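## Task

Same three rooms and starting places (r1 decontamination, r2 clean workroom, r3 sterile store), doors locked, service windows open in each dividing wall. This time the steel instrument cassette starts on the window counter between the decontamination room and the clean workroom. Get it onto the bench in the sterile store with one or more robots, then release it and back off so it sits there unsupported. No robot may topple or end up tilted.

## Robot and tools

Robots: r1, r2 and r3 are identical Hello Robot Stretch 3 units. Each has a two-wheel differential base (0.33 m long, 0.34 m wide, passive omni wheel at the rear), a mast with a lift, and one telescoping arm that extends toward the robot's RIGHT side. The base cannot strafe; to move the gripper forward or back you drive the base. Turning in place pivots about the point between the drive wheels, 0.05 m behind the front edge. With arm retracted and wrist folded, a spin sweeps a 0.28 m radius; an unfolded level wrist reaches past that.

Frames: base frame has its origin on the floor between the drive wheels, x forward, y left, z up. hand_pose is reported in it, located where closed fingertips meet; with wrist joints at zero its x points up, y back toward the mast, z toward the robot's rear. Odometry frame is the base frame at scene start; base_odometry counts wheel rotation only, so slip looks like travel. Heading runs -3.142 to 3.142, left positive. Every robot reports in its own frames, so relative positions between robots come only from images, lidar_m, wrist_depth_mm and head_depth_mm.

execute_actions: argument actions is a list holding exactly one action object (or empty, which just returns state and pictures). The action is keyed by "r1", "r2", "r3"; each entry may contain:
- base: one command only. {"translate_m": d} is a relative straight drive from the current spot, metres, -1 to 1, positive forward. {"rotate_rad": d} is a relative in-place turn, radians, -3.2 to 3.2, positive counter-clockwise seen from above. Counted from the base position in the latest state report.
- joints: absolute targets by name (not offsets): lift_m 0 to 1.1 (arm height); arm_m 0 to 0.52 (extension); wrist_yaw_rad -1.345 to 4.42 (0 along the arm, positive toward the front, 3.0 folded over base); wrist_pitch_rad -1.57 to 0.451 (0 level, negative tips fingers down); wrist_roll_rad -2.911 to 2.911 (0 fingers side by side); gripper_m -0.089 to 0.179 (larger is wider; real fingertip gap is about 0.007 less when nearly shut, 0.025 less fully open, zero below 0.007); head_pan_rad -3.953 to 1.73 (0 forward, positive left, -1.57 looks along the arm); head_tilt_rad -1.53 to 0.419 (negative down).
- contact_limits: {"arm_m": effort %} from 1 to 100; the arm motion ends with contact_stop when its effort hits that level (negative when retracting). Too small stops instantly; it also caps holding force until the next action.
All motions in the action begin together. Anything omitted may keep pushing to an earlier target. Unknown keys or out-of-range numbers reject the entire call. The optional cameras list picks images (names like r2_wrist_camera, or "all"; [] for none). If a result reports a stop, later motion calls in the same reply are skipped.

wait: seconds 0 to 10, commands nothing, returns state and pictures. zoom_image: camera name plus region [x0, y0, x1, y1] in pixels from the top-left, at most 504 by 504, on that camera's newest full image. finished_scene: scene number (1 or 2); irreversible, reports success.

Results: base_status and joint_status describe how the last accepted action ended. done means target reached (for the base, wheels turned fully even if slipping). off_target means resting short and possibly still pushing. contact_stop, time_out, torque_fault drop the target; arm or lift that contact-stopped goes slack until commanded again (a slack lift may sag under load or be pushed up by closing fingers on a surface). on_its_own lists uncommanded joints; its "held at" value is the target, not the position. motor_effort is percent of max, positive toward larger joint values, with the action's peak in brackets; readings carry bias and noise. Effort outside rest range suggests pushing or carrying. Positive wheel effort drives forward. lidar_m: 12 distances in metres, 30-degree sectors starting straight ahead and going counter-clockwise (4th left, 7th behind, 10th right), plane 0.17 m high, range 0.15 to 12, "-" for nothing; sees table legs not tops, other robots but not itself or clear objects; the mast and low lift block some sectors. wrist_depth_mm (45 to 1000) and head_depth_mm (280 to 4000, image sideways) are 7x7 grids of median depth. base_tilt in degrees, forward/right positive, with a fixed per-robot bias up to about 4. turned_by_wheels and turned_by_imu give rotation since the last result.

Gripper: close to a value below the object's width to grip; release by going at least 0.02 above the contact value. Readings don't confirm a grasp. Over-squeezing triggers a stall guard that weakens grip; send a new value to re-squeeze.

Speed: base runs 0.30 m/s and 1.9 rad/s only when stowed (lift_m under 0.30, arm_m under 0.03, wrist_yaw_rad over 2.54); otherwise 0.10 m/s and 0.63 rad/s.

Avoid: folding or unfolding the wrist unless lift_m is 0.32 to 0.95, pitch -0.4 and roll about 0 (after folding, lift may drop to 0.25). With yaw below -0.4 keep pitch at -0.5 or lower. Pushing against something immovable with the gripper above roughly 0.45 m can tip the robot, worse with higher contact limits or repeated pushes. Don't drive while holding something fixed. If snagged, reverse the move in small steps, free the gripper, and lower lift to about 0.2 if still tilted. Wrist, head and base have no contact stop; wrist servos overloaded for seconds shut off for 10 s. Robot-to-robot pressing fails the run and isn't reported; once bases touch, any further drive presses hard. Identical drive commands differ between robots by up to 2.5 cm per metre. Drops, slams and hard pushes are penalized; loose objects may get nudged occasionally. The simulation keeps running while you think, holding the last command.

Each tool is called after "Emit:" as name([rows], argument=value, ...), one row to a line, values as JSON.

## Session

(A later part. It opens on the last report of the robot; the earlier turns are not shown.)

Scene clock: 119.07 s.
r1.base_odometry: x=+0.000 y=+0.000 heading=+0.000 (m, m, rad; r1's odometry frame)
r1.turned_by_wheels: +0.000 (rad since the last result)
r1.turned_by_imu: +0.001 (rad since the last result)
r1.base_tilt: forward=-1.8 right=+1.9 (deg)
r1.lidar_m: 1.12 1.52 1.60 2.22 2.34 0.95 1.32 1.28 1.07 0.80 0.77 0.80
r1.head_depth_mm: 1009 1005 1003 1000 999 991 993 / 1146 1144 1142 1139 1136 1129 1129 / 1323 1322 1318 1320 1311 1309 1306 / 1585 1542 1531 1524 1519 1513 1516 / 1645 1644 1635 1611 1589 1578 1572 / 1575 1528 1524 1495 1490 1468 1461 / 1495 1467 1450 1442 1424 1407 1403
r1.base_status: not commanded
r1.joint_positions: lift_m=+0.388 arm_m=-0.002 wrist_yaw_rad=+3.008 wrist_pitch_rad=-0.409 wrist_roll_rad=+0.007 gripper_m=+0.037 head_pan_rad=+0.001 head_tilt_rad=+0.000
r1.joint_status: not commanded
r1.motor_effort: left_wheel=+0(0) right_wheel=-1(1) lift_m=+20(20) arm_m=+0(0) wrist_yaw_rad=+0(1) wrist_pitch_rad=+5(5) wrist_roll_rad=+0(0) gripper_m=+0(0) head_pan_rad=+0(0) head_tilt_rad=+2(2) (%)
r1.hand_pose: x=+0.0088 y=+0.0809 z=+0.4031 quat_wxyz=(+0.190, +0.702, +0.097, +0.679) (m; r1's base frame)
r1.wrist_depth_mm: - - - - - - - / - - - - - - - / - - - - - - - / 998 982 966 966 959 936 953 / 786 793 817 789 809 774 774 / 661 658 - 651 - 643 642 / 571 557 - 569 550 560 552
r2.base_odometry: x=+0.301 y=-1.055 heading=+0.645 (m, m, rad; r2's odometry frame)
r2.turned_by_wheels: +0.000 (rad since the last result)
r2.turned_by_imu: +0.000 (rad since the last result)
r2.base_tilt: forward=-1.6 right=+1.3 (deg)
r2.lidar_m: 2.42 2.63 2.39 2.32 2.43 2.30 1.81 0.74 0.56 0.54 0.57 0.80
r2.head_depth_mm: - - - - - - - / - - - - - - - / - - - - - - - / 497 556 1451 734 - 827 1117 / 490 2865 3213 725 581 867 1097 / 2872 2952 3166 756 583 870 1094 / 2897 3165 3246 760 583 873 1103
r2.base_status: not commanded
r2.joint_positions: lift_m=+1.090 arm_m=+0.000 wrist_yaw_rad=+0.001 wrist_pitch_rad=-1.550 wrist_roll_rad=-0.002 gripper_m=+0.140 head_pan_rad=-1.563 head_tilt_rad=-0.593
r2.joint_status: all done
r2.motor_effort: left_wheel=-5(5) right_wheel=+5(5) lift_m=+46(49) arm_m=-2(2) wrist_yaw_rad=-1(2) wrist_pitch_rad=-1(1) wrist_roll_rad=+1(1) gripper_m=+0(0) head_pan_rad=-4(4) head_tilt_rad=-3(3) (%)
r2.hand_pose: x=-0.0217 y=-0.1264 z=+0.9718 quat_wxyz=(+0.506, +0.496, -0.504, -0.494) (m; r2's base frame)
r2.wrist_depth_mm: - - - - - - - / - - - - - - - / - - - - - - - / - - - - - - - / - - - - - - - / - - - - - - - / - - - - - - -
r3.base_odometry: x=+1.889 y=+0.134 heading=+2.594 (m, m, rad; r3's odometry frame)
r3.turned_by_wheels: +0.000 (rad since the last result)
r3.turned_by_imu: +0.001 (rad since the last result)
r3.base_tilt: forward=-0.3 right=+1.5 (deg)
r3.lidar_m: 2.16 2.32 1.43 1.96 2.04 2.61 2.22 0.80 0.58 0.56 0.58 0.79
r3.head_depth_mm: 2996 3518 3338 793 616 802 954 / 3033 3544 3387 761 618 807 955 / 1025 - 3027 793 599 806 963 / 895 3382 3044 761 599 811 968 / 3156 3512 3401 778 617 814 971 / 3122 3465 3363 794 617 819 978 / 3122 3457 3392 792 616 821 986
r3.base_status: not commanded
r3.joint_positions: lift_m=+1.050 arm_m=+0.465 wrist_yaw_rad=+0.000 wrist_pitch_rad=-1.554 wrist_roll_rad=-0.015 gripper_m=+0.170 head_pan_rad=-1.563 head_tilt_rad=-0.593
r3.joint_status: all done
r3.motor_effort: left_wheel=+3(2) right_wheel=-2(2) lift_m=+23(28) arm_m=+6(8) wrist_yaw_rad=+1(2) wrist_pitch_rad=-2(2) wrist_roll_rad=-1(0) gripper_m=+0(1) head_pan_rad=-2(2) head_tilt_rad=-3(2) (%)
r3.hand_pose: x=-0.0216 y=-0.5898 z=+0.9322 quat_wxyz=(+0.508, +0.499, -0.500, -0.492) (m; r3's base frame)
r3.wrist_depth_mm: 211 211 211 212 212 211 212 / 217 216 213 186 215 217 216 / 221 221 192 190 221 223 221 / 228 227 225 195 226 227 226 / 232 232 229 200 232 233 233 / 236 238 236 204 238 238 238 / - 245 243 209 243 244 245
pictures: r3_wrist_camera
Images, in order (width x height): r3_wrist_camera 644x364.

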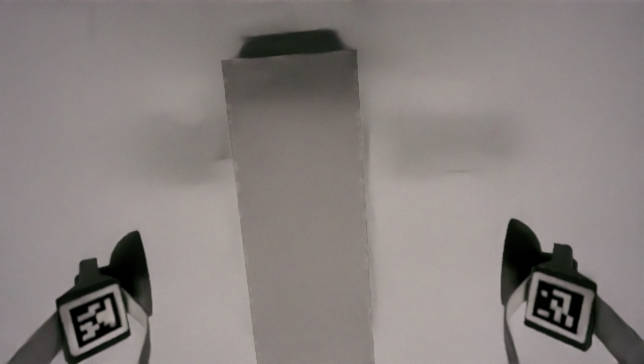

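Emit:
execute_actions([
  {"r3":{"base":{"translate_m":0.012},"joints":{"lift_m":1.0}}},
], cameras=[])

Emit:
execute_actions([
  {"r3":{"joints":{"gripper_m":0.033}}},
], cameras=["r3_wrist_camera"])

Emit:
execute_actions([
  {"r3":{"joints":{"arm_m":0.26,"lift_m":1.06}}},
], cameras=[])

Emit:
execute_actions([
  {"r3":{"base":{"rotate_rad":1.58}}},
], cameras=[])

Emit:
execute_actions([
  {"r3":{"base":{"translate_m":0.8},"joints":{"arm_m":0.515,"lift_m":1.0}}},
], cameras=[])

Emit:
execute_actions([
  {"r3":{"base":{"rotate_rad":1.58}}},
], cameras=["r3_wrist_camera","r3_head_camera"])

Scene clock: 128.03 s.
r1.base_odometry: x=+0.000 y=+0.000 heading=+0.000 (m, m, rad; r1's odometry frame)
r1.turned_by_wheels: +0.000 (rad since the last result)
r1.turned_by_imu: +0.001 (rad since the last result)
r1.base_tilt: forward=-1.8 right=+2.0 (deg)
r1.lidar_m: 1.11 1.52 1.60 2.22 2.33 0.95 1.32 1.29 1.08 0.80 0.77 0.81
r1.head_depth_mm: 1007 1008 1000 1002 998 997 992 / 1142 1146 1139 1139 1136 1129 1129 / 1331 1331 1320 1316 1316 1314 1302 / 1583 1533 1526 1519 1517 1511 1507 / 1652 1649 1622 1615 1591 1579 1566 / 1579 1533 1520 1502 1489 1470 1451 / 1495 1459 1462 1439 1433 1405 1399
r1.base_status: not commanded
r1.joint_positions: lift_m=+0.388 arm_m=-0.002 wrist_yaw_rad=+3.008 wrist_pitch_rad=-0.409 wrist_roll_rad=+0.007 gripper_m=+0.037 head_pan_rad=+0.001 head_tilt_rad=+0.000
r1.joint_status: not commanded
r1.motor_effort: left_wheel=-1(0) right_wheel=+0(0) lift_m=+20(20) arm_m=+0(1) wrist_yaw_rad=+0(0) wrist_pitch_rad=+5(5) wrist_roll_rad=+0(0) gripper_m=-1(1) head_pan_rad=+0(0) head_tilt_rad=+1(1) (%)
r1.hand_pose: x=+0.0088 y=+0.0809 z=+0.4031 quat_wxyz=(+0.190, +0.702, +0.097, +0.679) (m; r1's base frame)
r1.wrist_depth_mm: - - - - - - - / - - - - - - - / - - - - - - - / 983 990 965 963 954 959 944 / 792 788 814 790 811 780 775 / 643 658 - 655 - 650 642 / 563 564 - 562 544 555 553
r2.base_odometry: x=+0.301 y=-1.055 heading=+0.645 (m, m, rad; r2's odometry frame)
r2.turned_by_wheels: +0.000 (rad since the last result)
r2.turned_by_imu: +0.000 (rad since the last result)
r2.base_tilt: forward=-1.7 right=+1.3 (deg)
r2.lidar_m: 2.43 2.62 2.39 2.32 2.43 2.31 1.81 0.74 0.56 0.54 0.57 0.80
r2.head_depth_mm: - - - - - - - / - - - - - - - / - - - - - - - / 1066 535 2696 737 - 826 1110 / 1059 544 3175 723 579 867 1094 / 2933 2913 3151 754 583 869 1100 / 2909 3133 3232 759 587 876 1102
r2.base_status: not commanded
r2.joint_positions: lift_m=+1.090 arm_m=+0.000 wrist_yaw_rad=+0.001 wrist_pitch_rad=-1.550 wrist_roll_rad=-0.002 gripper_m=+0.140 head_pan_rad=-1.563 head_tilt_rad=-0.593
r2.joint_status: not commanded
r2.motor_effort: left_wheel=-5(5) right_wheel=+4(4) lift_m=+46(46) arm_m=-2(2) wrist_yaw_rad=-1(2) wrist_pitch_rad=-1(1) wrist_roll_rad=+1(1) gripper_m=+0(0) head_pan_rad=-4(3) head_tilt_rad=-4(4) (%)
r2.hand_pose: x=-0.0217 y=-0.1264 z=+0.9718 quat_wxyz=(+0.506, +0.496, -0.504, -0.494) (m; r2's base frame)
r2.wrist_depth_mm: - - - - - - - / - - - - - - - / - - - - - - - / - - - - - - - / - - - - - - - / - - - - - - - / - - - - - - -
r3.base_odometry: x=+1.879 y=+0.140 heading=+2.594 (m, m, rad; r3's odometry frame)
r3.turned_by_wheels: +0.000 (rad since the last result)
r3.turned_by_imu: +0.001 (rad since the last result)
r3.base_tilt: forward=-0.2 right=+1.6 (deg)
r3.lidar_m: 2.16 2.30 1.42 1.97 2.04 2.62 2.21 0.80 0.58 0.56 0.58 0.80
r3.head_depth_mm: 3142 - 3156 793 616 803 954 / 3114 3454 3408 812 616 805 963 / 3085 - - 734 599 810 965 / 914 1297 1452 760 601 808 965 / 3201 3441 3376 794 617 816 972 / 3174 3522 3404 792 616 816 977 / 3140 3499 3384 792 617 818 985
r3.base_status: done
r3.joint_positions: lift_m=+1.000 arm_m=+0.465 wrist_yaw_rad=+0.000 wrist_pitch_rad=-1.554 wrist_roll_rad=-0.015 gripper_m=+0.170 head_pan_rad=-1.563 head_tilt_rad=-0.593
r3.joint_status: all done
r3.motor_effort: left_wheel=+3(7) right_wheel=-3(5) lift_m=+23(24) arm_m=+6(5) wrist_yaw_rad=+0(0) wrist_pitch_rad=-2(2) wrist_roll_rad=+0(0) gripper_m=+1(1) head_pan_rad=-3(2) head_tilt_rad=-3(3) (%)
r3.hand_pose: x=-0.0216 y=-0.5898 z=+0.8822 quat_wxyz=(+0.508, +0.499, -0.500, -0.492) (m; r3's base frame)
r3.wrist_depth_mm: 164 165 163 136 164 164 165 / 168 167 139 138 167 168 169 / 173 172 143 141 171 173 172 / 178 176 175 145 175 177 177 / 180 181 179 148 179 181 181 / 185 186 185 151 184 186 185 / - 191 190 156 189 191 192
pictures: none
No camera images: the call's "cameras" was empty. Leave "cameras" out to get every camera's image.

Scene clock: 129.90 s.
r1.base_odometry: x=+0.000 y=+0.000 heading=+0.000 (m, m, rad; r1's odometry frame)
r1.turned_by_wheels: +0.000 (rad since the last result)
r1.turned_by_imu: +0.000 (rad since the last result)
r1.base_tilt: forward=-1.7 right=+2.0 (deg)
r1.lidar_m: 1.11 1.52 1.61 2.22 2.34 0.95 1.33 1.29 1.08 0.80 0.77 0.80
r1.head_depth_mm: 1005 1008 1005 1000 999 1000 993 / 1149 1139 1145 1135 1132 1128 1126 / 1331 1326 1325 1315 1310 1311 1305 / 1587 1532 1529 1528 1520 1513 1503 / 1655 1638 1626 1610 1589 1581 1564 / 1578 1528 1516 1502 1481 1467 1456 / 1500 1472 1460 1445 1428 1415 1409
r1.base_status: not commanded
r1.joint_positions: lift_m=+0.388 arm_m=-0.002 wrist_yaw_rad=+3.008 wrist_pitch_rad=-0.409 wrist_roll_rad=+0.007 gripper_m=+0.037 head_pan_rad=+0.001 head_tilt_rad=+0.000
r1.joint_status: not commanded
r1.motor_effort: left_wheel=+0(0) right_wheel=-1(1) lift_m=+20(20) arm_m=-1(1) wrist_yaw_rad=+1(1) wrist_pitch_rad=+5(5) wrist_roll_rad=+0(0) gripper_m=+0(0) head_pan_rad=+1(0) head_tilt_rad=+2(2) (%)
r1.hand_pose: x=+0.0088 y=+0.0809 z=+0.4031 quat_wxyz=(+0.190, +0.702, +0.097, +0.679) (m; r1's base frame)
r1.wrist_depth_mm: - - - - - - - / - - - - - - - / - - - - - - - / 991 992 950 967 941 967 933 / 778 788 803 780 812 770 778 / 656 660 - 656 - 647 635 / 566 560 - 557 550 550 550
r2.base_odometry: x=+0.301 y=-1.055 heading=+0.645 (m, m, rad; r2's odometry frame)
r2.turned_by_wheels: +0.000 (rad since the last result)
r2.turned_by_imu: +0.000 (rad since the last result)
r2.base_tilt: forward=-1.6 right=+1.3 (deg)
r2.lidar_m: 2.43 2.62 2.38 2.32 2.43 2.31 1.81 0.74 0.56 0.54 0.57 0.80
r2.head_depth_mm: - - - - - - - / - - - - - - - / - - - - - - - / 1071 533 2714 717 - 831 1119 / 1062 543 3212 751 581 869 1091 / 2958 2923 3214 759 582 869 1095 / 2918 3190 3201 762 585 878 1104
r2.base_status: not commanded
r2.joint_positions: lift_m=+1.090 arm_m=+0.000 wrist_yaw_rad=+0.001 wrist_pitch_rad=-1.550 wrist_roll_rad=-0.002 gripper_m=+0.140 head_pan_rad=-1.563 head_tilt_rad=-0.593
r2.joint_status: not commanded
r2.motor_effort: left_wheel=-6(6) right_wheel=+4(4) lift_m=+46(46) arm_m=-2(1) wrist_yaw_rad=-1(1) wrist_pitch_rad=-1(1) wrist_roll_rad=+1(1) gripper_m=+0(0) head_pan_rad=-5(4) head_tilt_rad=-3(3) (%)
r2.hand_pose: x=-0.0217 y=-0.1264 z=+0.9718 quat_wxyz=(+0.506, +0.496, -0.504, -0.494) (m; r2's base frame)
r2.wrist_depth_mm: - - - - - - - / - - - - - - - / - - - - - - - / - - - - - - - / - - - - - - - / - - - - - - - / - - - - - - -
r3.base_odometry: x=+1.879 y=+0.140 heading=+2.594 (m, m, rad; r3's odometry frame)
r3.turned_by_wheels: +0.000 (rad since the last result)
r3.turned_by_imu: +0.000 (rad since the last result)
r3.base_tilt: forward=-0.1 right=+1.5 (deg)
r3.lidar_m: 2.15 2.31 1.43 1.96 2.04 2.63 2.21 0.80 0.58 0.56 0.58 0.79
r3.head_depth_mm: 3121 - 3187 792 616 801 955 / 3144 3386 3414 790 615 805 958 / 3136 - 3383 793 598 809 961 / 913 1293 1445 790 602 812 965 / 3205 3465 3364 795 618 815 971 / 3154 3501 3373 791 615 819 974 / 3149 3453 3395 795 617 819 980
r3.base_status: not commanded
r3.joint_positions: lift_m=+1.000 arm_m=+0.465 wrist_yaw_rad=+0.000 wrist_pitch_rad=-1.554 wrist_roll_rad=-0.015 gripper_m=+0.034 head_pan_rad=-1.563 head_tilt_rad=-0.593
r3.joint_status: all done
r3.motor_effort: left_wheel=+2(3) right_wheel=-2(2) lift_m=+25(25) arm_m=+5(5) wrist_yaw_rad=+0(0) wrist_pitch_rad=-2(2) wrist_roll_rad=+0(0) gripper_m=-22(100) head_pan_rad=-2(2) head_tilt_rad=-3(3) (%)
r3.hand_pose: x=-0.0216 y=-0.5898 z=+0.8822 quat_wxyz=(+0.508, +0.500, -0.500, -0.492) (m; r3's base frame)
r3.wrist_depth_mm: 164 164 163 135 163 164 164 / 168 168 137 137 166 167 168 / 172 171 141 140 171 173 172 / 176 177 174 143 175 176 176 / 180 180 147 146 149 180 181 / 185 185 149 149 150 186 185 / 189 190 188 153 172 190 191
pictures: r3_wrist_camera
Images, in order (width x height): r3_wrist_camera 644x364.

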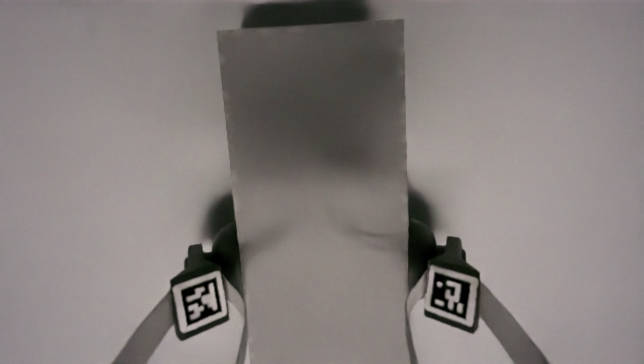

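Scene clock: 132.63 s.
r1.base_odometry: x=+0.000 y=+0.000 heading=+0.000 (m, m, rad; r1's odometry frame)
r1.turned_by_wheels: +0.000 (rad since the last result)
r1.turned_by_imu: +0.001 (rad since the last result)
r1.base_tilt: forward=-1.7 right=+2.0 (deg)
r1.lidar_m: 1.11 1.52 1.60 2.22 2.34 0.95 1.33 1.29 1.08 0.80 0.77 0.81
r1.head_depth_mm: 1008 1008 1002 1008 997 994 994 / 1150 1147 1143 1133 1136 1131 1132 / 1320 1324 1323 1313 1311 1309 1310 / 1585 1537 1531 1522 1521 1523 1503 / 1653 1639 1628 1615 1600 1581 1561 / 1573 1534 1513 1505 1481 1475 1465 / 1494 1466 1452 1437 1436 1413 1401
r1.base_status: not commanded
r1.joint_positions: lift_m=+0.388 arm_m=-0.002 wrist_yaw_rad=+3.008 wrist_pitch_rad=-0.409 wrist_roll_rad=+0.007 gripper_m=+0.037 head_pan_rad=+0.001 head_tilt_rad=+0.000
r1.joint_status: not commanded
r1.motor_effort: left_wheel=+0(1) right_wheel=+0(1) lift_m=+20(20) arm_m=-1(1) wrist_yaw_rad=+1(0) wrist_pitch_rad=+5(5) wrist_roll_rad=+0(0) gripper_m=+0(0) head_pan_rad=+0(0) head_tilt_rad=+2(1) (%)
r1.hand_pose: x=+0.0088 y=+0.0809 z=+0.4031 quat_wxyz=(+0.190, +0.702, +0.097, +0.679) (m; r1's base frame)
r1.wrist_depth_mm: - - - - - - - / - - - - - - - / - - - - - - - / 988 950 965 960 961 929 942 / 790 797 814 780 815 767 779 / 659 658 - 646 - 650 636 / 566 560 - 565 544 553 554
r2.base_odometry: x=+0.301 y=-1.055 heading=+0.645 (m, m, rad; r2's odometry frame)
r2.turned_by_wheels: +0.000 (rad since the last result)
r2.turned_by_imu: +0.000 (rad since the last result)
r2.base_tilt: forward=-1.6 right=+1.3 (deg)
r2.lidar_m: 2.42 2.63 2.37 2.31 2.44 2.30 1.80 0.74 0.56 0.54 0.57 0.80
r2.head_depth_mm: - - - - - - - / - - - - - - - / - - - - - - - / 650 2402 1391 748 - 832 1118 / 1032 3103 3153 754 580 868 1088 / 2912 2902 3166 756 583 870 1094 / 2909 3188 3234 761 585 877 1110
r2.base_status: not commanded
r2.joint_positions: lift_m=+1.090 arm_m=+0.000 wrist_yaw_rad=+0.001 wrist_pitch_rad=-1.550 wrist_roll_rad=-0.002 gripper_m=+0.140 head_pan_rad=-1.563 head_tilt_rad=-0.593
r2.joint_status: not commanded
r2.motor_effort: left_wheel=-5(5) right_wheel=+4(4) lift_m=+47(46) arm_m=-2(1) wrist_yaw_rad=-1(1) wrist_pitch_rad=-1(1) wrist_roll_rad=+1(1) gripper_m=+0(0) head_pan_rad=-4(3) head_tilt_rad=-3(3) (%)
r2.hand_pose: x=-0.0217 y=-0.1264 z=+0.9718 quat_wxyz=(+0.506, +0.496, -0.504, -0.494) (m; r2's base frame)
r2.wrist_depth_mm: - - - - - - - / - - - - - - - / - - - - - - - / - - - - - - - / - - - - - - - / - - - - - - - / - - - - - - -
r3.base_odometry: x=+1.879 y=+0.140 heading=+2.594 (m, m, rad; r3's odometry frame)
r3.turned_by_wheels: +0.000 (rad since the last result)
r3.turned_by_imu: +0.000 (rad since the last result)
r3.base_tilt: forward=-0.2 right=+1.6 (deg)
r3.lidar_m: 2.15 2.31 1.42 1.96 2.04 2.62 2.21 0.80 0.58 0.56 0.58 0.79
r3.head_depth_mm: - 3322 3186 794 616 801 955 / - - 3175 793 637 550 962 / 1026 - - - 482 405 964 / 905 1295 1455 763 507 428 968 / 3152 3474 3378 793 616 814 973 / 3134 3434 3406 793 618 819 979 / 3142 3466 3422 791 616 820 981
r3.base_status: not commanded
r3.joint_positions: lift_m=+1.060 arm_m=+0.260 wrist_yaw_rad=+0.000 wrist_pitch_rad=-1.554 wrist_roll_rad=-0.015 gripper_m=+0.037 head_pan_rad=-1.563 head_tilt_rad=-0.593
r3.joint_status: all done
r3.motor_effort: left_wheel=+2(3) right_wheel=-3(3) lift_m=+32(35) arm_m=-3(3) wrist_yaw_rad=+0(0) wrist_pitch_rad=-2(2) wrist_roll_rad=+0(0) gripper_m=-21(23) head_pan_rad=-2(3) head_tilt_rad=-3(2) (%)
r3.hand_pose: x=-0.0216 y=-0.3856 z=+0.9419 quat_wxyz=(+0.508, +0.500, -0.500, -0.492) (m; r3's base frame)
r3.wrist_depth_mm: 220 222 220 135 221 221 221 / 225 227 138 137 222 226 227 / 232 232 141 140 227 231 232 / 235 235 233 143 234 - - / - - 148 147 148 - - / - - 151 150 150 - - / - - - 154 - - -
pictures: none
No camera images: the call's "cameras" was empty. Leave "cameras" out to get every camera's image.

Scene clock: 136.07 s.
r1.base_odometry: x=+0.000 y=+0.000 heading=+0.000 (m, m, rad; r1's odometry frame)
r1.turned_by_wheels: +0.000 (rad since the last result)
r1.turned_by_imu: +0.001 (rad since the last result)
r1.base_tilt: forward=-1.7 right=+1.9 (deg)
r1.lidar_m: 1.11 1.52 1.61 2.22 2.33 0.95 1.33 1.28 1.08 0.80 0.77 0.80
r1.head_depth_mm: 1003 1004 1003 1003 997 1000 994 / 1146 1150 1141 1145 1133 1129 1125 / 1333 1324 1321 1316 1316 1302 1302 / 1577 1532 1531 1530 1521 1510 1515 / 1652 1644 1629 1608 1587 1581 1565 / 1578 1528 1517 1499 1483 1473 1466 / 1499 1465 1447 1443 1426 1415 1395
r1.base_status: not commanded
r1.joint_positions: lift_m=+0.388 arm_m=-0.002 wrist_yaw_rad=+3.008 wrist_pitch_rad=-0.409 wrist_roll_rad=+0.007 gripper_m=+0.037 head_pan_rad=+0.001 head_tilt_rad=+0.000
r1.joint_status: not commanded
r1.motor_effort: left_wheel=-1(1) right_wheel=+0(1) lift_m=+20(20) arm_m=+0(1) wrist_yaw_rad=+0(0) wrist_pitch_rad=+5(5) wrist_roll_rad=+0(0) gripper_m=+0(0) head_pan_rad=+0(0) head_tilt_rad=+2(1) (%)
r1.hand_pose: x=+0.0088 y=+0.0809 z=+0.4031 quat_wxyz=(+0.190, +0.702, +0.097, +0.679) (m; r1's base frame)
r1.wrist_depth_mm: - - - - - - - / - - - - - - - / - - - - - - - / 969 988 980 977 962 959 954 / 783 770 810 783 798 788 759 / 664 658 - 668 - 644 633 / 565 567 - 557 541 559 560
r2.base_odometry: x=+0.301 y=-1.055 heading=+0.645 (m, m, rad; r2's odometry frame)
r2.turned_by_wheels: +0.000 (rad since the last result)
r2.turned_by_imu: +0.000 (rad since the last result)
r2.base_tilt: forward=-1.7 right=+1.3 (deg)
r2.lidar_m: 2.42 2.63 2.38 2.32 2.42 2.31 1.81 0.74 0.56 0.54 0.57 0.80
r2.head_depth_mm: - - - - - - - / - - - - - - - / - - - - - - - / 2762 3182 3082 749 - 830 1112 / 958 2860 3020 753 579 869 1093 / 2965 2911 3191 756 583 869 1101 / 2945 3118 3252 758 586 872 1101
r2.base_status: not commanded
r2.joint_positions: lift_m=+1.090 arm_m=+0.000 wrist_yaw_rad=+0.001 wrist_pitch_rad=-1.550 wrist_roll_rad=-0.002 gripper_m=+0.140 head_pan_rad=-1.563 head_tilt_rad=-0.593
r2.joint_status: not commanded
r2.motor_effort: left_wheel=-5(5) right_wheel=+4(4) lift_m=+46(46) arm_m=-2(1) wrist_yaw_rad=-1(2) wrist_pitch_rad=-1(2) wrist_roll_rad=+1(1) gripper_m=+0(0) head_pan_rad=-4(4) head_tilt_rad=-3(3) (%)
r2.hand_pose: x=-0.0217 y=-0.1264 z=+0.9718 quat_wxyz=(+0.506, +0.496, -0.504, -0.494) (m; r2's base frame)
r2.wrist_depth_mm: - - - - - - - / - - - - - - - / - - - - - - - / - - - - - - - / - - - - - - - / - - - - - - - / - - - - - - -
r3.base_odometry: x=+1.879 y=+0.140 heading=-2.109 (m, m, rad; r3's odometry frame)
r3.turned_by_wheels: +1.580 (rad since the last result)
r3.turned_by_imu: +1.568 (rad since the last result)
r3.base_tilt: forward=-0.2 right=+1.6 (deg)
r3.lidar_m: 1.96 1.56 2.62 2.08 0.79 0.58 0.56 0.58 0.80 2.22 2.32 1.42
r3.head_depth_mm: - 1981 1980 1987 1814 1527 1288 / - - 2359 2392 1932 1488 1286 / 1901 - - - 483 405 1294 / 1935 2133 2316 2319 507 427 1289 / 1956 2144 2392 2406 1854 1528 1294 / 1959 2134 2392 2427 1871 1529 1292 / 1966 2152 2391 2423 1875 1528 1289
r3.base_status: done
r3.joint_positions: lift_m=+1.060 arm_m=+0.260 wrist_yaw_rad=+0.000 wrist_pitch_rad=-1.554 wrist_roll_rad=-0.015 gripper_m=+0.037 head_pan_rad=-1.563 head_tilt_rad=-0.593
r3.joint_status: not commanded
r3.motor_effort: left_wheel=-3(7) right_wheel=+5(13) lift_m=+32(32) arm_m=-3(3) wrist_yaw_rad=+0(0) wrist_pitch_rad=-2(2) wrist_roll_rad=+0(0) gripper_m=-22(21) head_pan_rad=-2(2) head_tilt_rad=-4(3) (%)
r3.hand_pose: x=-0.0216 y=-0.3856 z=+0.9419 quat_wxyz=(+0.508, +0.500, -0.500, -0.492) (m; r3's base frame)
r3.wrist_depth_mm: - - - 135 - 927 639 / - - 137 137 - 951 646 / - - 141 140 - 970 637 / - - - 143 - 940 645 / - - 147 147 149 951 645 / - - 150 150 150 903 642 / - - - 154 - - 642
pictures: none
No camera images: the call's "cameras" was empty. Leave "cameras" out to get every camera's image.

Scene clock: 145.30 s.
r1.base_odometry: x=+0.000 y=+0.000 heading=+0.000 (m, m, rad; r1's odometry frame)
r1.turned_by_wheels: +0.000 (rad since the last result)
r1.turned_by_imu: +0.002 (rad since the last result)
r1.base_tilt: forward=-1.7 right=+1.9 (deg)
r1.lidar_m: 1.11 1.52 1.61 2.22 2.34 0.95 1.32 1.29 1.08 0.80 0.77 0.80
r1.head_depth_mm: 1012 1007 1006 1000 1000 996 993 / 1146 1145 1140 1139 1133 1134 1124 / 1332 1325 1318 1313 1315 1312 1310 / 1590 1539 1524 1519 1520 1517 1505 / 1652 1639 1624 1610 1595 1575 1569 / 1570 1530 1509 1499 1487 1474 1456 / 1494 1462 1450 1435 1424 1413 1405
r1.base_status: not commanded
r1.joint_positions: lift_m=+0.388 arm_m=-0.002 wrist_yaw_rad=+3.008 wrist_pitch_rad=-0.409 wrist_roll_rad=+0.007 gripper_m=+0.037 head_pan_rad=+0.001 head_tilt_rad=+0.000
r1.joint_status: not commanded
r1.motor_effort: left_wheel=+0(0) right_wheel=+0(1) lift_m=+20(19) arm_m=-1(0) wrist_yaw_rad=+2(1) wrist_pitch_rad=+5(5) wrist_roll_rad=+0(1) gripper_m=+0(0) head_pan_rad=-1(0) head_tilt_rad=+2(2) (%)
r1.hand_pose: x=+0.0088 y=+0.0809 z=+0.4031 quat_wxyz=(+0.190, +0.702, +0.097, +0.679) (m; r1's base frame)
r1.wrist_depth_mm: - - - - - - - / - - - - - - - / - - - - - - - / 989 976 967 966 972 956 957 / 789 800 810 790 798 775 765 / 660 652 - 662 - 654 638 / 560 563 - 559 548 557 553
r2.base_odometry: x=+0.301 y=-1.055 heading=+0.645 (m, m, rad; r2's odometry frame)
r2.turned_by_wheels: +0.000 (rad since the last result)
r2.turned_by_imu: +0.001 (rad since the last result)
r2.base_tilt: forward=-1.6 right=+1.3 (deg)
r2.lidar_m: 2.43 2.62 2.39 2.32 2.42 2.30 1.81 0.74 0.56 0.54 0.57 0.80
r2.head_depth_mm: - - - - - - - / - - - - - - - / - - - - - - - / 1632 2945 2996 748 - 831 1110 / 2934 3106 3195 751 580 867 1092 / 2920 2957 3216 760 583 873 1098 / 2905 3218 3236 761 585 875 1107
r2.base_status: not commanded
r2.joint_positions: lift_m=+1.090 arm_m=+0.000 wrist_yaw_rad=+0.001 wrist_pitch_rad=-1.550 wrist_roll_rad=-0.002 gripper_m=+0.140 head_pan_rad=-1.563 head_tilt_rad=-0.593
r2.joint_status: not commanded
r2.motor_effort: left_wheel=-6(5) right_wheel=+5(4) lift_m=+46(46) arm_m=-2(2) wrist_yaw_rad=-2(2) wrist_pitch_rad=-2(2) wrist_roll_rad=+1(1) gripper_m=+0(0) head_pan_rad=-4(3) head_tilt_rad=-3(3) (%)
r2.hand_pose: x=-0.0217 y=-0.1264 z=+0.9718 quat_wxyz=(+0.506, +0.496, -0.504, -0.494) (m; r2's base frame)
r2.wrist_depth_mm: - - - - - - - / - - - - - - - / - - - - - - - / - - - - - - - / - - - - - - - / - - - - - - - / - - - - - - -
r3.base_odometry: x=+1.469 y=-0.547 heading=-2.109 (m, m, rad; r3's odometry frame)
r3.turned_by_wheels: +0.000 (rad since the last result)
r3.turned_by_imu: +0.001 (rad since the last result)
r3.base_tilt: forward=-0.2 right=+1.5 (deg)
r3.lidar_m: 1.16 1.22 0.99 2.52 1.90 1.40 1.36 1.41 1.92 2.24 0.75 0.79
r3.head_depth_mm: 1926 - 2379 2407 1869 1530 1291 / 1913 2181 2348 2429 1876 1534 1287 / 1938 - 2349 761 1771 1525 1285 / 1949 2144 2393 2221 1820 1534 1290 / 1945 2154 2376 2396 1871 1529 1291 / 1970 2153 2391 2411 1871 1531 1290 / 1953 2162 2390 2391 1880 1525 1287
r3.base_status: done
r3.joint_positions: lift_m=+1.000 arm_m=+0.515 wrist_yaw_rad=+0.000 wrist_pitch_rad=-1.554 wrist_roll_rad=-0.015 gripper_m=+0.037 head_pan_rad=-1.563 head_tilt_rad=-0.593
r3.joint_status: all done
r3.motor_effort: left_wheel=-2(3) right_wheel=+5(10) lift_m=+26(30) arm_m=+5(8) wrist_yaw_rad=+0(0) wrist_pitch_rad=-2(2) wrist_roll_rad=+0(0) gripper_m=-21(21) head_pan_rad=-2(2) head_tilt_rad=-2(3) (%)
r3.hand_pose: x=-0.0216 y=-0.6398 z=+0.8821 quat_wxyz=(+0.508, +0.499, -0.500, -0.492) (m; r3's base frame)
r3.wrist_depth_mm: 958 972 942 135 963 983 937 / - - 137 136 973 - - / - - 141 140 - - - / - - - 143 - - - / - - 148 146 149 - - / - - 150 149 150 - - / - - - 154 - - -
pictures: none
No camera images: the call's "cameras" was empty. Leave "cameras" out to get every camera's image.

Scene clock: 148.90 s.
r1.base_odometry: x=+0.000 y=+0.000 heading=+0.000 (m, m, rad; r1's odometry frame)
r1.turned_by_wheels: +0.000 (rad since the last result)
r1.turned_by_imu: +0.001 (rad since the last result)
r1.base_tilt: forward=-1.8 right=+2.0 (deg)
r1.lidar_m: 1.12 1.52 1.60 2.22 2.33 0.95 1.32 1.28 1.08 0.80 0.77 0.80
r1.head_depth_mm: 1008 1011 1002 1003 997 997 989 / 1142 1142 1139 1138 1137 1133 1133 / 1330 1331 1320 1320 1311 1311 1303 / 1582 1536 1528 1526 1521 1517 1511 / 1655 1654 1625 1611 1600 1580 1566 / 1584 1528 1517 1501 1495 1468 1460 / 1492 1466 1459 1437 1427 1406 1400
r1.base_status: not commanded
r1.joint_positions: lift_m=+0.388 arm_m=-0.002 wrist_yaw_rad=+3.008 wrist_pitch_rad=-0.409 wrist_roll_rad=+0.007 gripper_m=+0.037 head_pan_rad=+0.001 head_tilt_rad=+0.000
r1.joint_status: not commanded
r1.motor_effort: left_wheel=+0(0) right_wheel=+0(1) lift_m=+20(20) arm_m=-1(1) wrist_yaw_rad=+2(0) wrist_pitch_rad=+5(5) wrist_roll_rad=+0(0) gripper_m=+0(1) head_pan_rad=+0(0) head_tilt_rad=+1(2) (%)
r1.hand_pose: x=+0.0088 y=+0.0809 z=+0.4031 quat_wxyz=(+0.190, +0.702, +0.097, +0.679) (m; r1's base frame)
r1.wrist_depth_mm: - - - - - - - / - - - - - - - / - - - - - - - / 993 983 949 959 956 936 946 / 799 780 813 764 803 768 779 / 657 654 - 654 - 649 645 / 564 556 - 554 543 560 559
r2.base_odometry: x=+0.301 y=-1.055 heading=+0.645 (m, m, rad; r2's odometry frame)
r2.turned_by_wheels: +0.000 (rad since the last result)
r2.turned_by_imu: +0.000 (rad since the last result)
r2.base_tilt: forward=-1.6 right=+1.3 (deg)
r2.lidar_m: 2.42 2.63 2.38 2.32 2.44 2.30 1.81 0.74 0.56 0.54 0.57 0.80
r2.head_depth_mm: - - - - - - - / - - - - - - - / - - - - - - - / 2894 3167 3177 749 - 827 1115 / 2913 3064 3142 751 579 868 1095 / 2919 2877 3160 758 583 869 1101 / 2939 3146 3254 760 587 873 1105
r2.base_status: not commanded
r2.joint_positions: lift_m=+1.090 arm_m=+0.000 wrist_yaw_rad=+0.001 wrist_pitch_rad=-1.550 wrist_roll_rad=-0.002 gripper_m=+0.140 head_pan_rad=-1.563 head_tilt_rad=-0.593
r2.joint_status: not commanded
r2.motor_effort: left_wheel=-6(6) right_wheel=+5(5) lift_m=+46(46) arm_m=-2(1) wrist_yaw_rad=-2(1) wrist_pitch_rad=-2(1) wrist_roll_rad=+1(1) gripper_m=+0(0) head_pan_rad=-4(4) head_tilt_rad=-4(3) (%)
r2.hand_pose: x=-0.0217 y=-0.1264 z=+0.9718 quat_wxyz=(+0.506, +0.496, -0.504, -0.494) (m; r2's base frame)
r2.wrist_depth_mm: - - - - - - - / - - - - - - - / - - - - - - - / - - - - - - - / - - - - - - - / - - - - - - - / - - - - - - -
r3.base_odometry: x=+1.469 y=-0.547 heading=-0.529 (m, m, rad; r3's odometry frame)
r3.turned_by_wheels: +1.580 (rad since the last result)
r3.turned_by_imu: +1.568 (rad since the last result)
r3.base_tilt: forward=-0.2 right=+1.6 (deg)
r3.lidar_m: 2.52 1.88 1.40 1.36 1.42 1.96 2.24 0.75 1.20 1.16 1.22 0.98
r3.head_depth_mm: 1232 - 1451 979 762 1415 1293 / 1225 1391 1457 983 764 1416 1289 / 1238 - 1452 764 718 1411 1289 / 1250 1377 1454 910 741 1418 1291 / 1265 1383 1471 981 764 1450 1289 / 1263 1389 1466 976 762 1442 1292 / 1267 1403 1483 985 760 1450 1287
r3.base_status: done
r3.joint_positions: lift_m=+1.000 arm_m=+0.515 wrist_yaw_rad=+0.000 wrist_pitch_rad=-1.554 wrist_roll_rad=-0.015 gripper_m=+0.037 head_pan_rad=-1.563 head_tilt_rad=-0.593
r3.joint_status: not commanded
r3.motor_effort: left_wheel=-1(9) right_wheel=+4(14) lift_m=+26(26) arm_m=+5(5) wrist_yaw_rad=+0(0) wrist_pitch_rad=-2(2) wrist_roll_rad=+0(0) gripper_m=-21(21) head_pan_rad=-3(3) head_tilt_rad=-2(2) (%)
r3.hand_pose: x=-0.0216 y=-0.6398 z=+0.8821 quat_wxyz=(+0.508, +0.499, -0.500, -0.492) (m; r3's base frame)
r3.wrist_depth_mm: 259 258 258 135 257 259 258 / 264 264 138 137 263 266 265 / 272 271 141 140 269 272 271 / 277 277 274 143 275 277 278 / 284 286 148 146 148 284 283 / 292 292 150 151 150 291 293 / 299 301 298 154 227 298 299
pictures: r3_head_camera (sideways: a quarter turn clockwise sets it upright), r3_wrist_camera
Images, in order (width x height): r3_head_camera 896x504, r3_wrist_camera 644x364.

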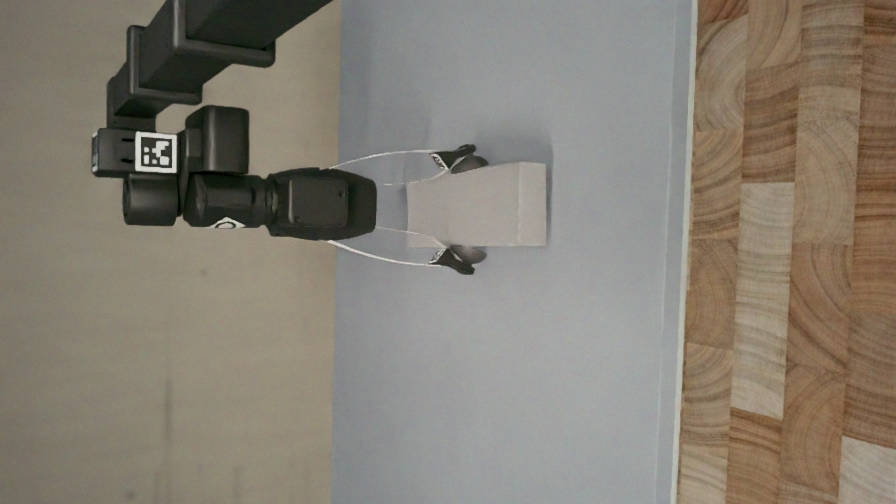

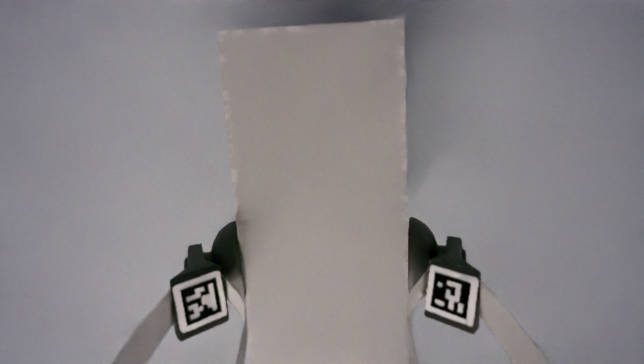

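Emit:
execute_actions([
  {"r3":{"joints":{"lift_m":0.902}}},
], cameras=[])

Emit:
execute_actions([
  {"r3":{"joints":{"gripper_m":0.14}}},
], cameras=[])

Emit:
execute_actions([
  {"r3":{"joints":{"lift_m":1.0,"arm_m":0.1}}},
], cameras=[])

Emit:
finished_scene(scene=2)

Scene clock: 155.60 s.
r1.base_odometry: x=+0.000 y=+0.000 heading=+0.000 (m, m, rad; r1's odometry frame)
r1.turned_by_wheels: +0.000 (rad since the last result)
r1.turned_by_imu: +0.001 (rad since the last result)
r1.base_tilt: forward=-1.8 right=+1.9 (deg)
r1.lidar_m: 1.11 1.52 1.60 2.21 2.34 0.95 1.33 1.28 1.08 0.80 0.77 0.80
r1.head_depth_mm: 1011 1003 1005 1000 994 1000 995 / 1147 1142 1145 1134 1135 1137 1130 / 1334 1328 1324 1320 1318 1311 1299 / 1585 1534 1528 1519 1517 1519 1507 / 1652 1645 1620 1616 1595 1579 1570 / 1576 1525 1522 1504 1482 1473 1465 / 1492 1461 1461 1444 1427 1406 1401
r1.base_status: not commanded
r1.joint_positions: lift_m=+0.388 arm_m=-0.002 wrist_yaw_rad=+3.008 wrist_pitch_rad=-0.409 wrist_roll_rad=+0.007 gripper_m=+0.037 head_pan_rad=+0.001 head_tilt_rad=+0.000
r1.joint_status: not commanded
r1.motor_effort: left_wheel=+0(0) right_wheel=-1(1) lift_m=+20(20) arm_m=-1(1) wrist_yaw_rad=+1(0) wrist_pitch_rad=+5(5) wrist_roll_rad=+0(0) gripper_m=+0(0) head_pan_rad=+0(1) head_tilt_rad=+1(2) (%)
r1.hand_pose: x=+0.0088 y=+0.0809 z=+0.4031 quat_wxyz=(+0.190, +0.702, +0.097, +0.679) (m; r1's base frame)
r1.wrist_depth_mm: - - - - - - - / - - - - - - - / - - - - - - - / 990 979 957 962 962 960 951 / 779 777 808 785 813 767 769 / 656 648 - 651 - 656 640 / 561 560 - 562 539 558 558
r2.base_odometry: x=+0.301 y=-1.055 heading=+0.645 (m, m, rad; r2's odometry frame)
r2.turned_by_wheels: +0.000 (rad since the last result)
r2.turned_by_imu: +0.000 (rad since the last result)
r2.base_tilt: forward=-1.7 right=+1.3 (deg)
r2.lidar_m: 2.42 2.63 2.38 2.32 2.43 2.30 1.81 0.74 0.56 0.54 0.57 0.80
r2.head_depth_mm: - - - - - - - / - - - - - - - / - - - - - - - / 2973 3219 3157 752 - 829 1121 / 2928 3080 3173 755 580 868 1093 / 2915 2928 3151 757 583 870 1098 / 2942 3188 3272 763 585 876 1103
r2.base_status: not commanded
r2.joint_positions: lift_m=+1.090 arm_m=+0.000 wrist_yaw_rad=+0.001 wrist_pitch_rad=-1.550 wrist_roll_rad=-0.002 gripper_m=+0.140 head_pan_rad=-1.563 head_tilt_rad=-0.593
r2.joint_status: not commanded
r2.motor_effort: left_wheel=-5(5) right_wheel=+4(4) lift_m=+46(46) arm_m=-2(1) wrist_yaw_rad=-1(1) wrist_pitch_rad=-2(1) wrist_roll_rad=+1(1) gripper_m=+1(1) head_pan_rad=-5(4) head_tilt_rad=-3(4) (%)
r2.hand_pose: x=-0.0217 y=-0.1264 z=+0.9718 quat_wxyz=(+0.506, +0.496, -0.504, -0.494) (m; r2's base frame)
r2.wrist_depth_mm: - - - - - - - / - - - - - - - / - - - - - - - / - - - - - - - / - - - - - - - / - - - - - - - / - - - - - - -
r3.base_odometry: x=+1.469 y=-0.547 heading=-0.529 (m, m, rad; r3's odometry frame)
r3.turned_by_wheels: +0.000 (rad since the last result)
r3.turned_by_imu: +0.001 (rad since the last result)
r3.base_tilt: forward=-0.3 right=+1.6 (deg)
r3.lidar_m: 2.52 1.88 1.40 1.36 1.42 1.95 2.24 0.75 1.20 1.16 1.22 0.98
r3.head_depth_mm: 1225 1353 1458 - 764 1410 1289 / 1236 1342 - 980 765 1416 1283 / 1237 1353 - 944 732 1415 1290 / 1253 1378 1467 946 737 1416 1294 / 1257 1381 1462 978 765 1455 1290 / 1259 1388 1472 978 765 1454 1288 / 1267 1395 1486 980 763 1455 1286
r3.base_status: not commanded
r3.joint_positions: lift_m=+0.902 arm_m=+0.515 wrist_yaw_rad=+0.000 wrist_pitch_rad=-1.554 wrist_roll_rad=-0.015 gripper_m=+0.037 head_pan_rad=-1.563 head_tilt_rad=-0.593
r3.joint_status: all done
r3.motor_effort: left_wheel=-2(2) right_wheel=+5(5) lift_m=+25(25) arm_m=+4(5) wrist_yaw_rad=+1(0) wrist_pitch_rad=-2(2) wrist_roll_rad=+0(0) gripper_m=-21(21) head_pan_rad=-3(2) head_tilt_rad=-3(4) (%)
r3.hand_pose: x=-0.0216 y=-0.6398 z=+0.7841 quat_wxyz=(+0.508, +0.499, -0.500, -0.492) (m; r3's base frame)
r3.wrist_depth_mm: 167 168 167 135 167 168 168 / 172 172 138 137 170 171 173 / 175 175 140 140 174 176 176 / 180 180 177 143 178 180 178 / 184 185 148 146 148 185 184 / 189 189 150 150 150 189 191 / 195 195 194 154 174 194 195
pictures: none
No camera images: the call's "cameras" was empty. Leave "cameras" out to get every camera's image.

Scene clock: 157.13 s.
r1.base_odometry: x=+0.000 y=+0.000 heading=+0.000 (m, m, rad; r1's odometry frame)
r1.turned_by_wheels: +0.000 (rad since the last result)
r1.turned_by_imu: +0.000 (rad since the last result)
r1.base_tilt: forward=-1.7 right=+2.0 (deg)
r1.lidar_m: 1.11 1.52 1.60 2.22 2.34 0.95 1.32 1.29 1.08 0.80 0.77 0.81
r1.head_depth_mm: 1003 1003 1004 996 999 996 997 / 1151 1141 1143 1139 1137 1128 1130 / 1334 1320 1322 1315 1313 1310 1304 / 1586 1540 1537 1521 1519 1510 1508 / 1650 1646 1620 1604 1587 1575 1565 / 1572 1537 1517 1490 1489 1468 1453 / 1504 1469 1463 1446 1427 1409 1405
r1.base_status: not commanded
r1.joint_positions: lift_m=+0.388 arm_m=-0.002 wrist_yaw_rad=+3.008 wrist_pitch_rad=-0.409 wrist_roll_rad=+0.007 gripper_m=+0.037 head_pan_rad=+0.001 head_tilt_rad=+0.000
r1.joint_status: not commanded
r1.motor_effort: left_wheel=-1(1) right_wheel=+0(0) lift_m=+20(20) arm_m=+0(0) wrist_yaw_rad=+1(1) wrist_pitch_rad=+5(5) wrist_roll_rad=+0(0) gripper_m=+0(0) head_pan_rad=+0(0) head_tilt_rad=+2(2) (%)
r1.hand_pose: x=+0.0088 y=+0.0809 z=+0.4031 quat_wxyz=(+0.190, +0.702, +0.097, +0.679) (m; r1's base frame)
r1.wrist_depth_mm: - - - - - - - / - - - - - - - / - - - - - - - / 983 975 991 957 977 944 965 / 793 786 819 787 793 773 768 / 654 656 - 655 - 638 645 / 555 565 - 555 544 561 550
r2.base_odometry: x=+0.301 y=-1.055 heading=+0.645 (m, m, rad; r2's odometry frame)
r2.turned_by_wheels: +0.000 (rad since the last result)
r2.turned_by_imu: +0.000 (rad since the last result)
r2.base_tilt: forward=-1.7 right=+1.3 (deg)
r2.lidar_m: 2.42 2.63 2.39 2.32 2.44 2.31 1.81 0.74 0.56 0.54 0.57 0.80
r2.head_depth_mm: - - - - - - - / - - - - - - - / - - - - - - - / 2866 3198 3157 747 - 829 1113 / 2932 3057 3254 753 580 863 1093 / 2879 2931 3183 755 581 872 1093 / 2938 3134 3262 765 587 873 1106
r2.base_status: not commanded
r2.joint_positions: lift_m=+1.090 arm_m=+0.000 wrist_yaw_rad=+0.001 wrist_pitch_rad=-1.550 wrist_roll_rad=-0.002 gripper_m=+0.140 head_pan_rad=-1.563 head_tilt_rad=-0.593
r2.joint_status: not commanded
r2.motor_effort: left_wheel=-5(5) right_wheel=+4(4) lift_m=+46(46) arm_m=-2(2) wrist_yaw_rad=-1(1) wrist_pitch_rad=-2(1) wrist_roll_rad=+1(1) gripper_m=+0(0) head_pan_rad=-4(4) head_tilt_rad=-3(3) (%)
r2.hand_pose: x=-0.0217 y=-0.1264 z=+0.9718 quat_wxyz=(+0.506, +0.496, -0.504, -0.494) (m; r2's base frame)
r2.wrist_depth_mm: - - - - - - - / - - - - - - - / - - - - - - - / - - - - - - - / - - - - - - - / - - - - - - - / - - - - - - -
r3.base_odometry: x=+1.469 y=-0.547 heading=-0.529 (m, m, rad; r3's odometry frame)
r3.turned_by_wheels: +0.000 (rad since the last result)
r3.turned_by_imu: +0.000 (rad since the last result)
r3.base_tilt: forward=-0.2 right=+1.6 (deg)
r3.lidar_m: 2.52 1.88 1.40 1.36 1.42 1.96 2.24 0.75 1.20 1.16 1.22 0.98
r3.head_depth_mm: 1236 1345 1458 - 764 1415 1286 / 1235 1340 - 983 764 1426 1289 / 1243 1346 - 939 742 1419 1296 / 1252 1366 1460 940 740 1410 1287 / 1252 1374 1455 979 764 1457 1288 / 1264 1388 1475 982 764 1457 1289 / 1265 1393 1479 979 763 1451 1285
r3.base_status: not commanded
r3.joint_positions: lift_m=+0.902 arm_m=+0.515 wrist_yaw_rad=+0.000 wrist_pitch_rad=-1.555 wrist_roll_rad=-0.015 gripper_m=+0.140 head_pan_rad=-1.563 head_tilt_rad=-0.593
r3.joint_status: all done
r3.motor_effort: left_wheel=-2(2) right_wheel=+5(5) lift_m=+25(25) arm_m=+5(5) wrist_yaw_rad=+0(1) wrist_pitch_rad=-2(2) wrist_roll_rad=+0(0) gripper_m=+0(89) head_pan_rad=-2(2) head_tilt_rad=-3(3) (%)
r3.hand_pose: x=-0.0216 y=-0.6397 z=+0.7842 quat_wxyz=(+0.508, +0.500, -0.500, -0.493) (m; r3's base frame)
r3.wrist_depth_mm: 168 168 167 167 168 168 168 / 172 172 143 142 171 173 172 / 176 176 175 145 174 176 176 / 180 180 179 148 179 180 181 / 184 185 183 152 183 184 185 / 190 - 189 156 188 - 190 / 193 195 194 160 193 195 196
pictures: none
No camera images: the call's "cameras" was empty. Leave "cameras" out to get every camera's image.

Scene clock: 161.37 s.
r1.base_odometry: x=+0.000 y=+0.000 heading=+0.000 (m, m, rad; r1's odometry frame)
r1.turned_by_wheels: +0.000 (rad since the last result)
r1.turned_by_imu: +0.001 (rad since the last result)
r1.base_tilt: forward=-1.7 right=+2.0 (deg)
r1.lidar_m: 1.11 1.52 1.60 2.22 2.33 0.95 1.33 1.29 1.08 0.80 0.77 0.80
r1.head_depth_mm: 1006 1003 1009 999 998 992 993 / 1148 1145 1141 1135 1133 1136 1131 / 1327 1325 1319 1320 1313 1311 1303 / 1584 1540 1537 1538 1526 1510 1512 / 1655 1643 1630 1612 1592 1578 1566 / 1579 1534 1503 1495 1478 1473 1464 / 1495 1463 1457 1444 1426 1417 1404
r1.base_status: not commanded
r1.joint_positions: lift_m=+0.388 arm_m=-0.002 wrist_yaw_rad=+3.008 wrist_pitch_rad=-0.409 wrist_roll_rad=+0.007 gripper_m=+0.037 head_pan_rad=+0.001 head_tilt_rad=+0.000
r1.joint_status: not commanded
r1.motor_effort: left_wheel=+1(0) right_wheel=-1(0) lift_m=+19(19) arm_m=+0(1) wrist_yaw_rad=+1(1) wrist_pitch_rad=+5(5) wrist_roll_rad=+0(0) gripper_m=+0(1) head_pan_rad=+0(0) head_tilt_rad=+1(1) (%)
r1.hand_pose: x=+0.0088 y=+0.0809 z=+0.4031 quat_wxyz=(+0.190, +0.702, +0.097, +0.679) (m; r1's base frame)
r1.wrist_depth_mm: - - - - - - - / - - - - - - - / - - - - - - - / 983 973 975 964 957 966 957 / 792 788 803 789 810 777 758 / 660 661 - 650 - 651 649 / 561 563 - 561 542 561 552
r2.base_odometry: x=+0.301 y=-1.055 heading=+0.645 (m, m, rad; r2's odometry frame)
r2.turned_by_wheels: +0.000 (rad since the last result)
r2.turned_by_imu: +0.000 (rad since the last result)
r2.base_tilt: forward=-1.6 right=+1.3 (deg)
r2.lidar_m: 2.43 2.63 2.37 2.32 2.44 2.30 1.81 0.74 0.56 0.54 0.57 0.80
r2.head_depth_mm: - - - - - - - / - - - - - - - / - - - - - - - / 2901 3169 3194 752 - 829 1115 / 2918 3099 3187 753 579 871 1091 / 2929 2904 3144 756 580 870 1093 / 2930 3136 3289 760 587 873 1104
r2.base_status: not commanded
r2.joint_positions: lift_m=+1.090 arm_m=+0.000 wrist_yaw_rad=+0.001 wrist_pitch_rad=-1.550 wrist_roll_rad=-0.002 gripper_m=+0.140 head_pan_rad=-1.563 head_tilt_rad=-0.593
r2.joint_status: not commanded
r2.motor_effort: left_wheel=-5(5) right_wheel=+4(4) lift_m=+46(46) arm_m=-2(1) wrist_yaw_rad=-1(1) wrist_pitch_rad=-2(1) wrist_roll_rad=+1(1) gripper_m=+0(0) head_pan_rad=-5(4) head_tilt_rad=-3(4) (%)
r2.hand_pose: x=-0.0217 y=-0.1264 z=+0.9718 quat_wxyz=(+0.506, +0.496, -0.504, -0.494) (m; r2's base frame)
r2.wrist_depth_mm: - - - - - - - / - - - - - - - / - - - - - - - / - - - - - - - / - - - - - - - / - - - - - - - / - - - - - - -
r3.base_odometry: x=+1.469 y=-0.547 heading=-0.529 (m, m, rad; r3's odometry frame)
r3.turned_by_wheels: +0.000 (rad since the last result)
r3.turned_by_imu: +0.000 (rad since the last result)
r3.base_tilt: forward=-0.2 right=+1.6 (deg)
r3.lidar_m: 2.53 1.88 1.40 1.36 1.42 1.96 2.24 0.75 1.20 1.16 1.22 0.98
r3.head_depth_mm: 1230 1346 - - - 1412 1323 / 1235 1362 1462 - - - 1262 / 1239 1367 1475 - - - 1236 / 1247 1370 1461 982 765 739 1290 / 1255 1384 1465 984 765 1446 1318 / 1257 1387 1471 983 764 1450 1288 / 1267 1392 1474 983 765 1449 1294
r3.base_status: not commanded
r3.joint_positions: lift_m=+1.000 arm_m=+0.100 wrist_yaw_rad=+0.000 wrist_pitch_rad=-1.555 wrist_roll_rad=-0.015 gripper_m=+0.140 head_pan_rad=-1.563 head_tilt_rad=-0.593
r3.joint_status: all done
r3.motor_effort: left_wheel=-2(2) right_wheel=+5(4) lift_m=+30(32) arm_m=-3(1) wrist_yaw_rad=+0(1) wrist_pitch_rad=-2(2) wrist_roll_rad=+0(0) gripper_m=+1(1) head_pan_rad=-2(2) head_tilt_rad=-2(3) (%)
r3.hand_pose: x=-0.0216 y=-0.2253 z=+0.8820 quat_wxyz=(+0.508, +0.500, -0.500, -0.492) (m; r3's base frame)
r3.wrist_depth_mm: 937 963 951 945 934 951 947 / - - - - - - - / - - - - - - - / - - - - - - - / - - - - - - - / - - - - - - - / - - - - - - -
pictures: none
No camera images: the call's "cameras" was empty. Leave "cameras" out to get every camera's image.

The scene is finished: the task was done.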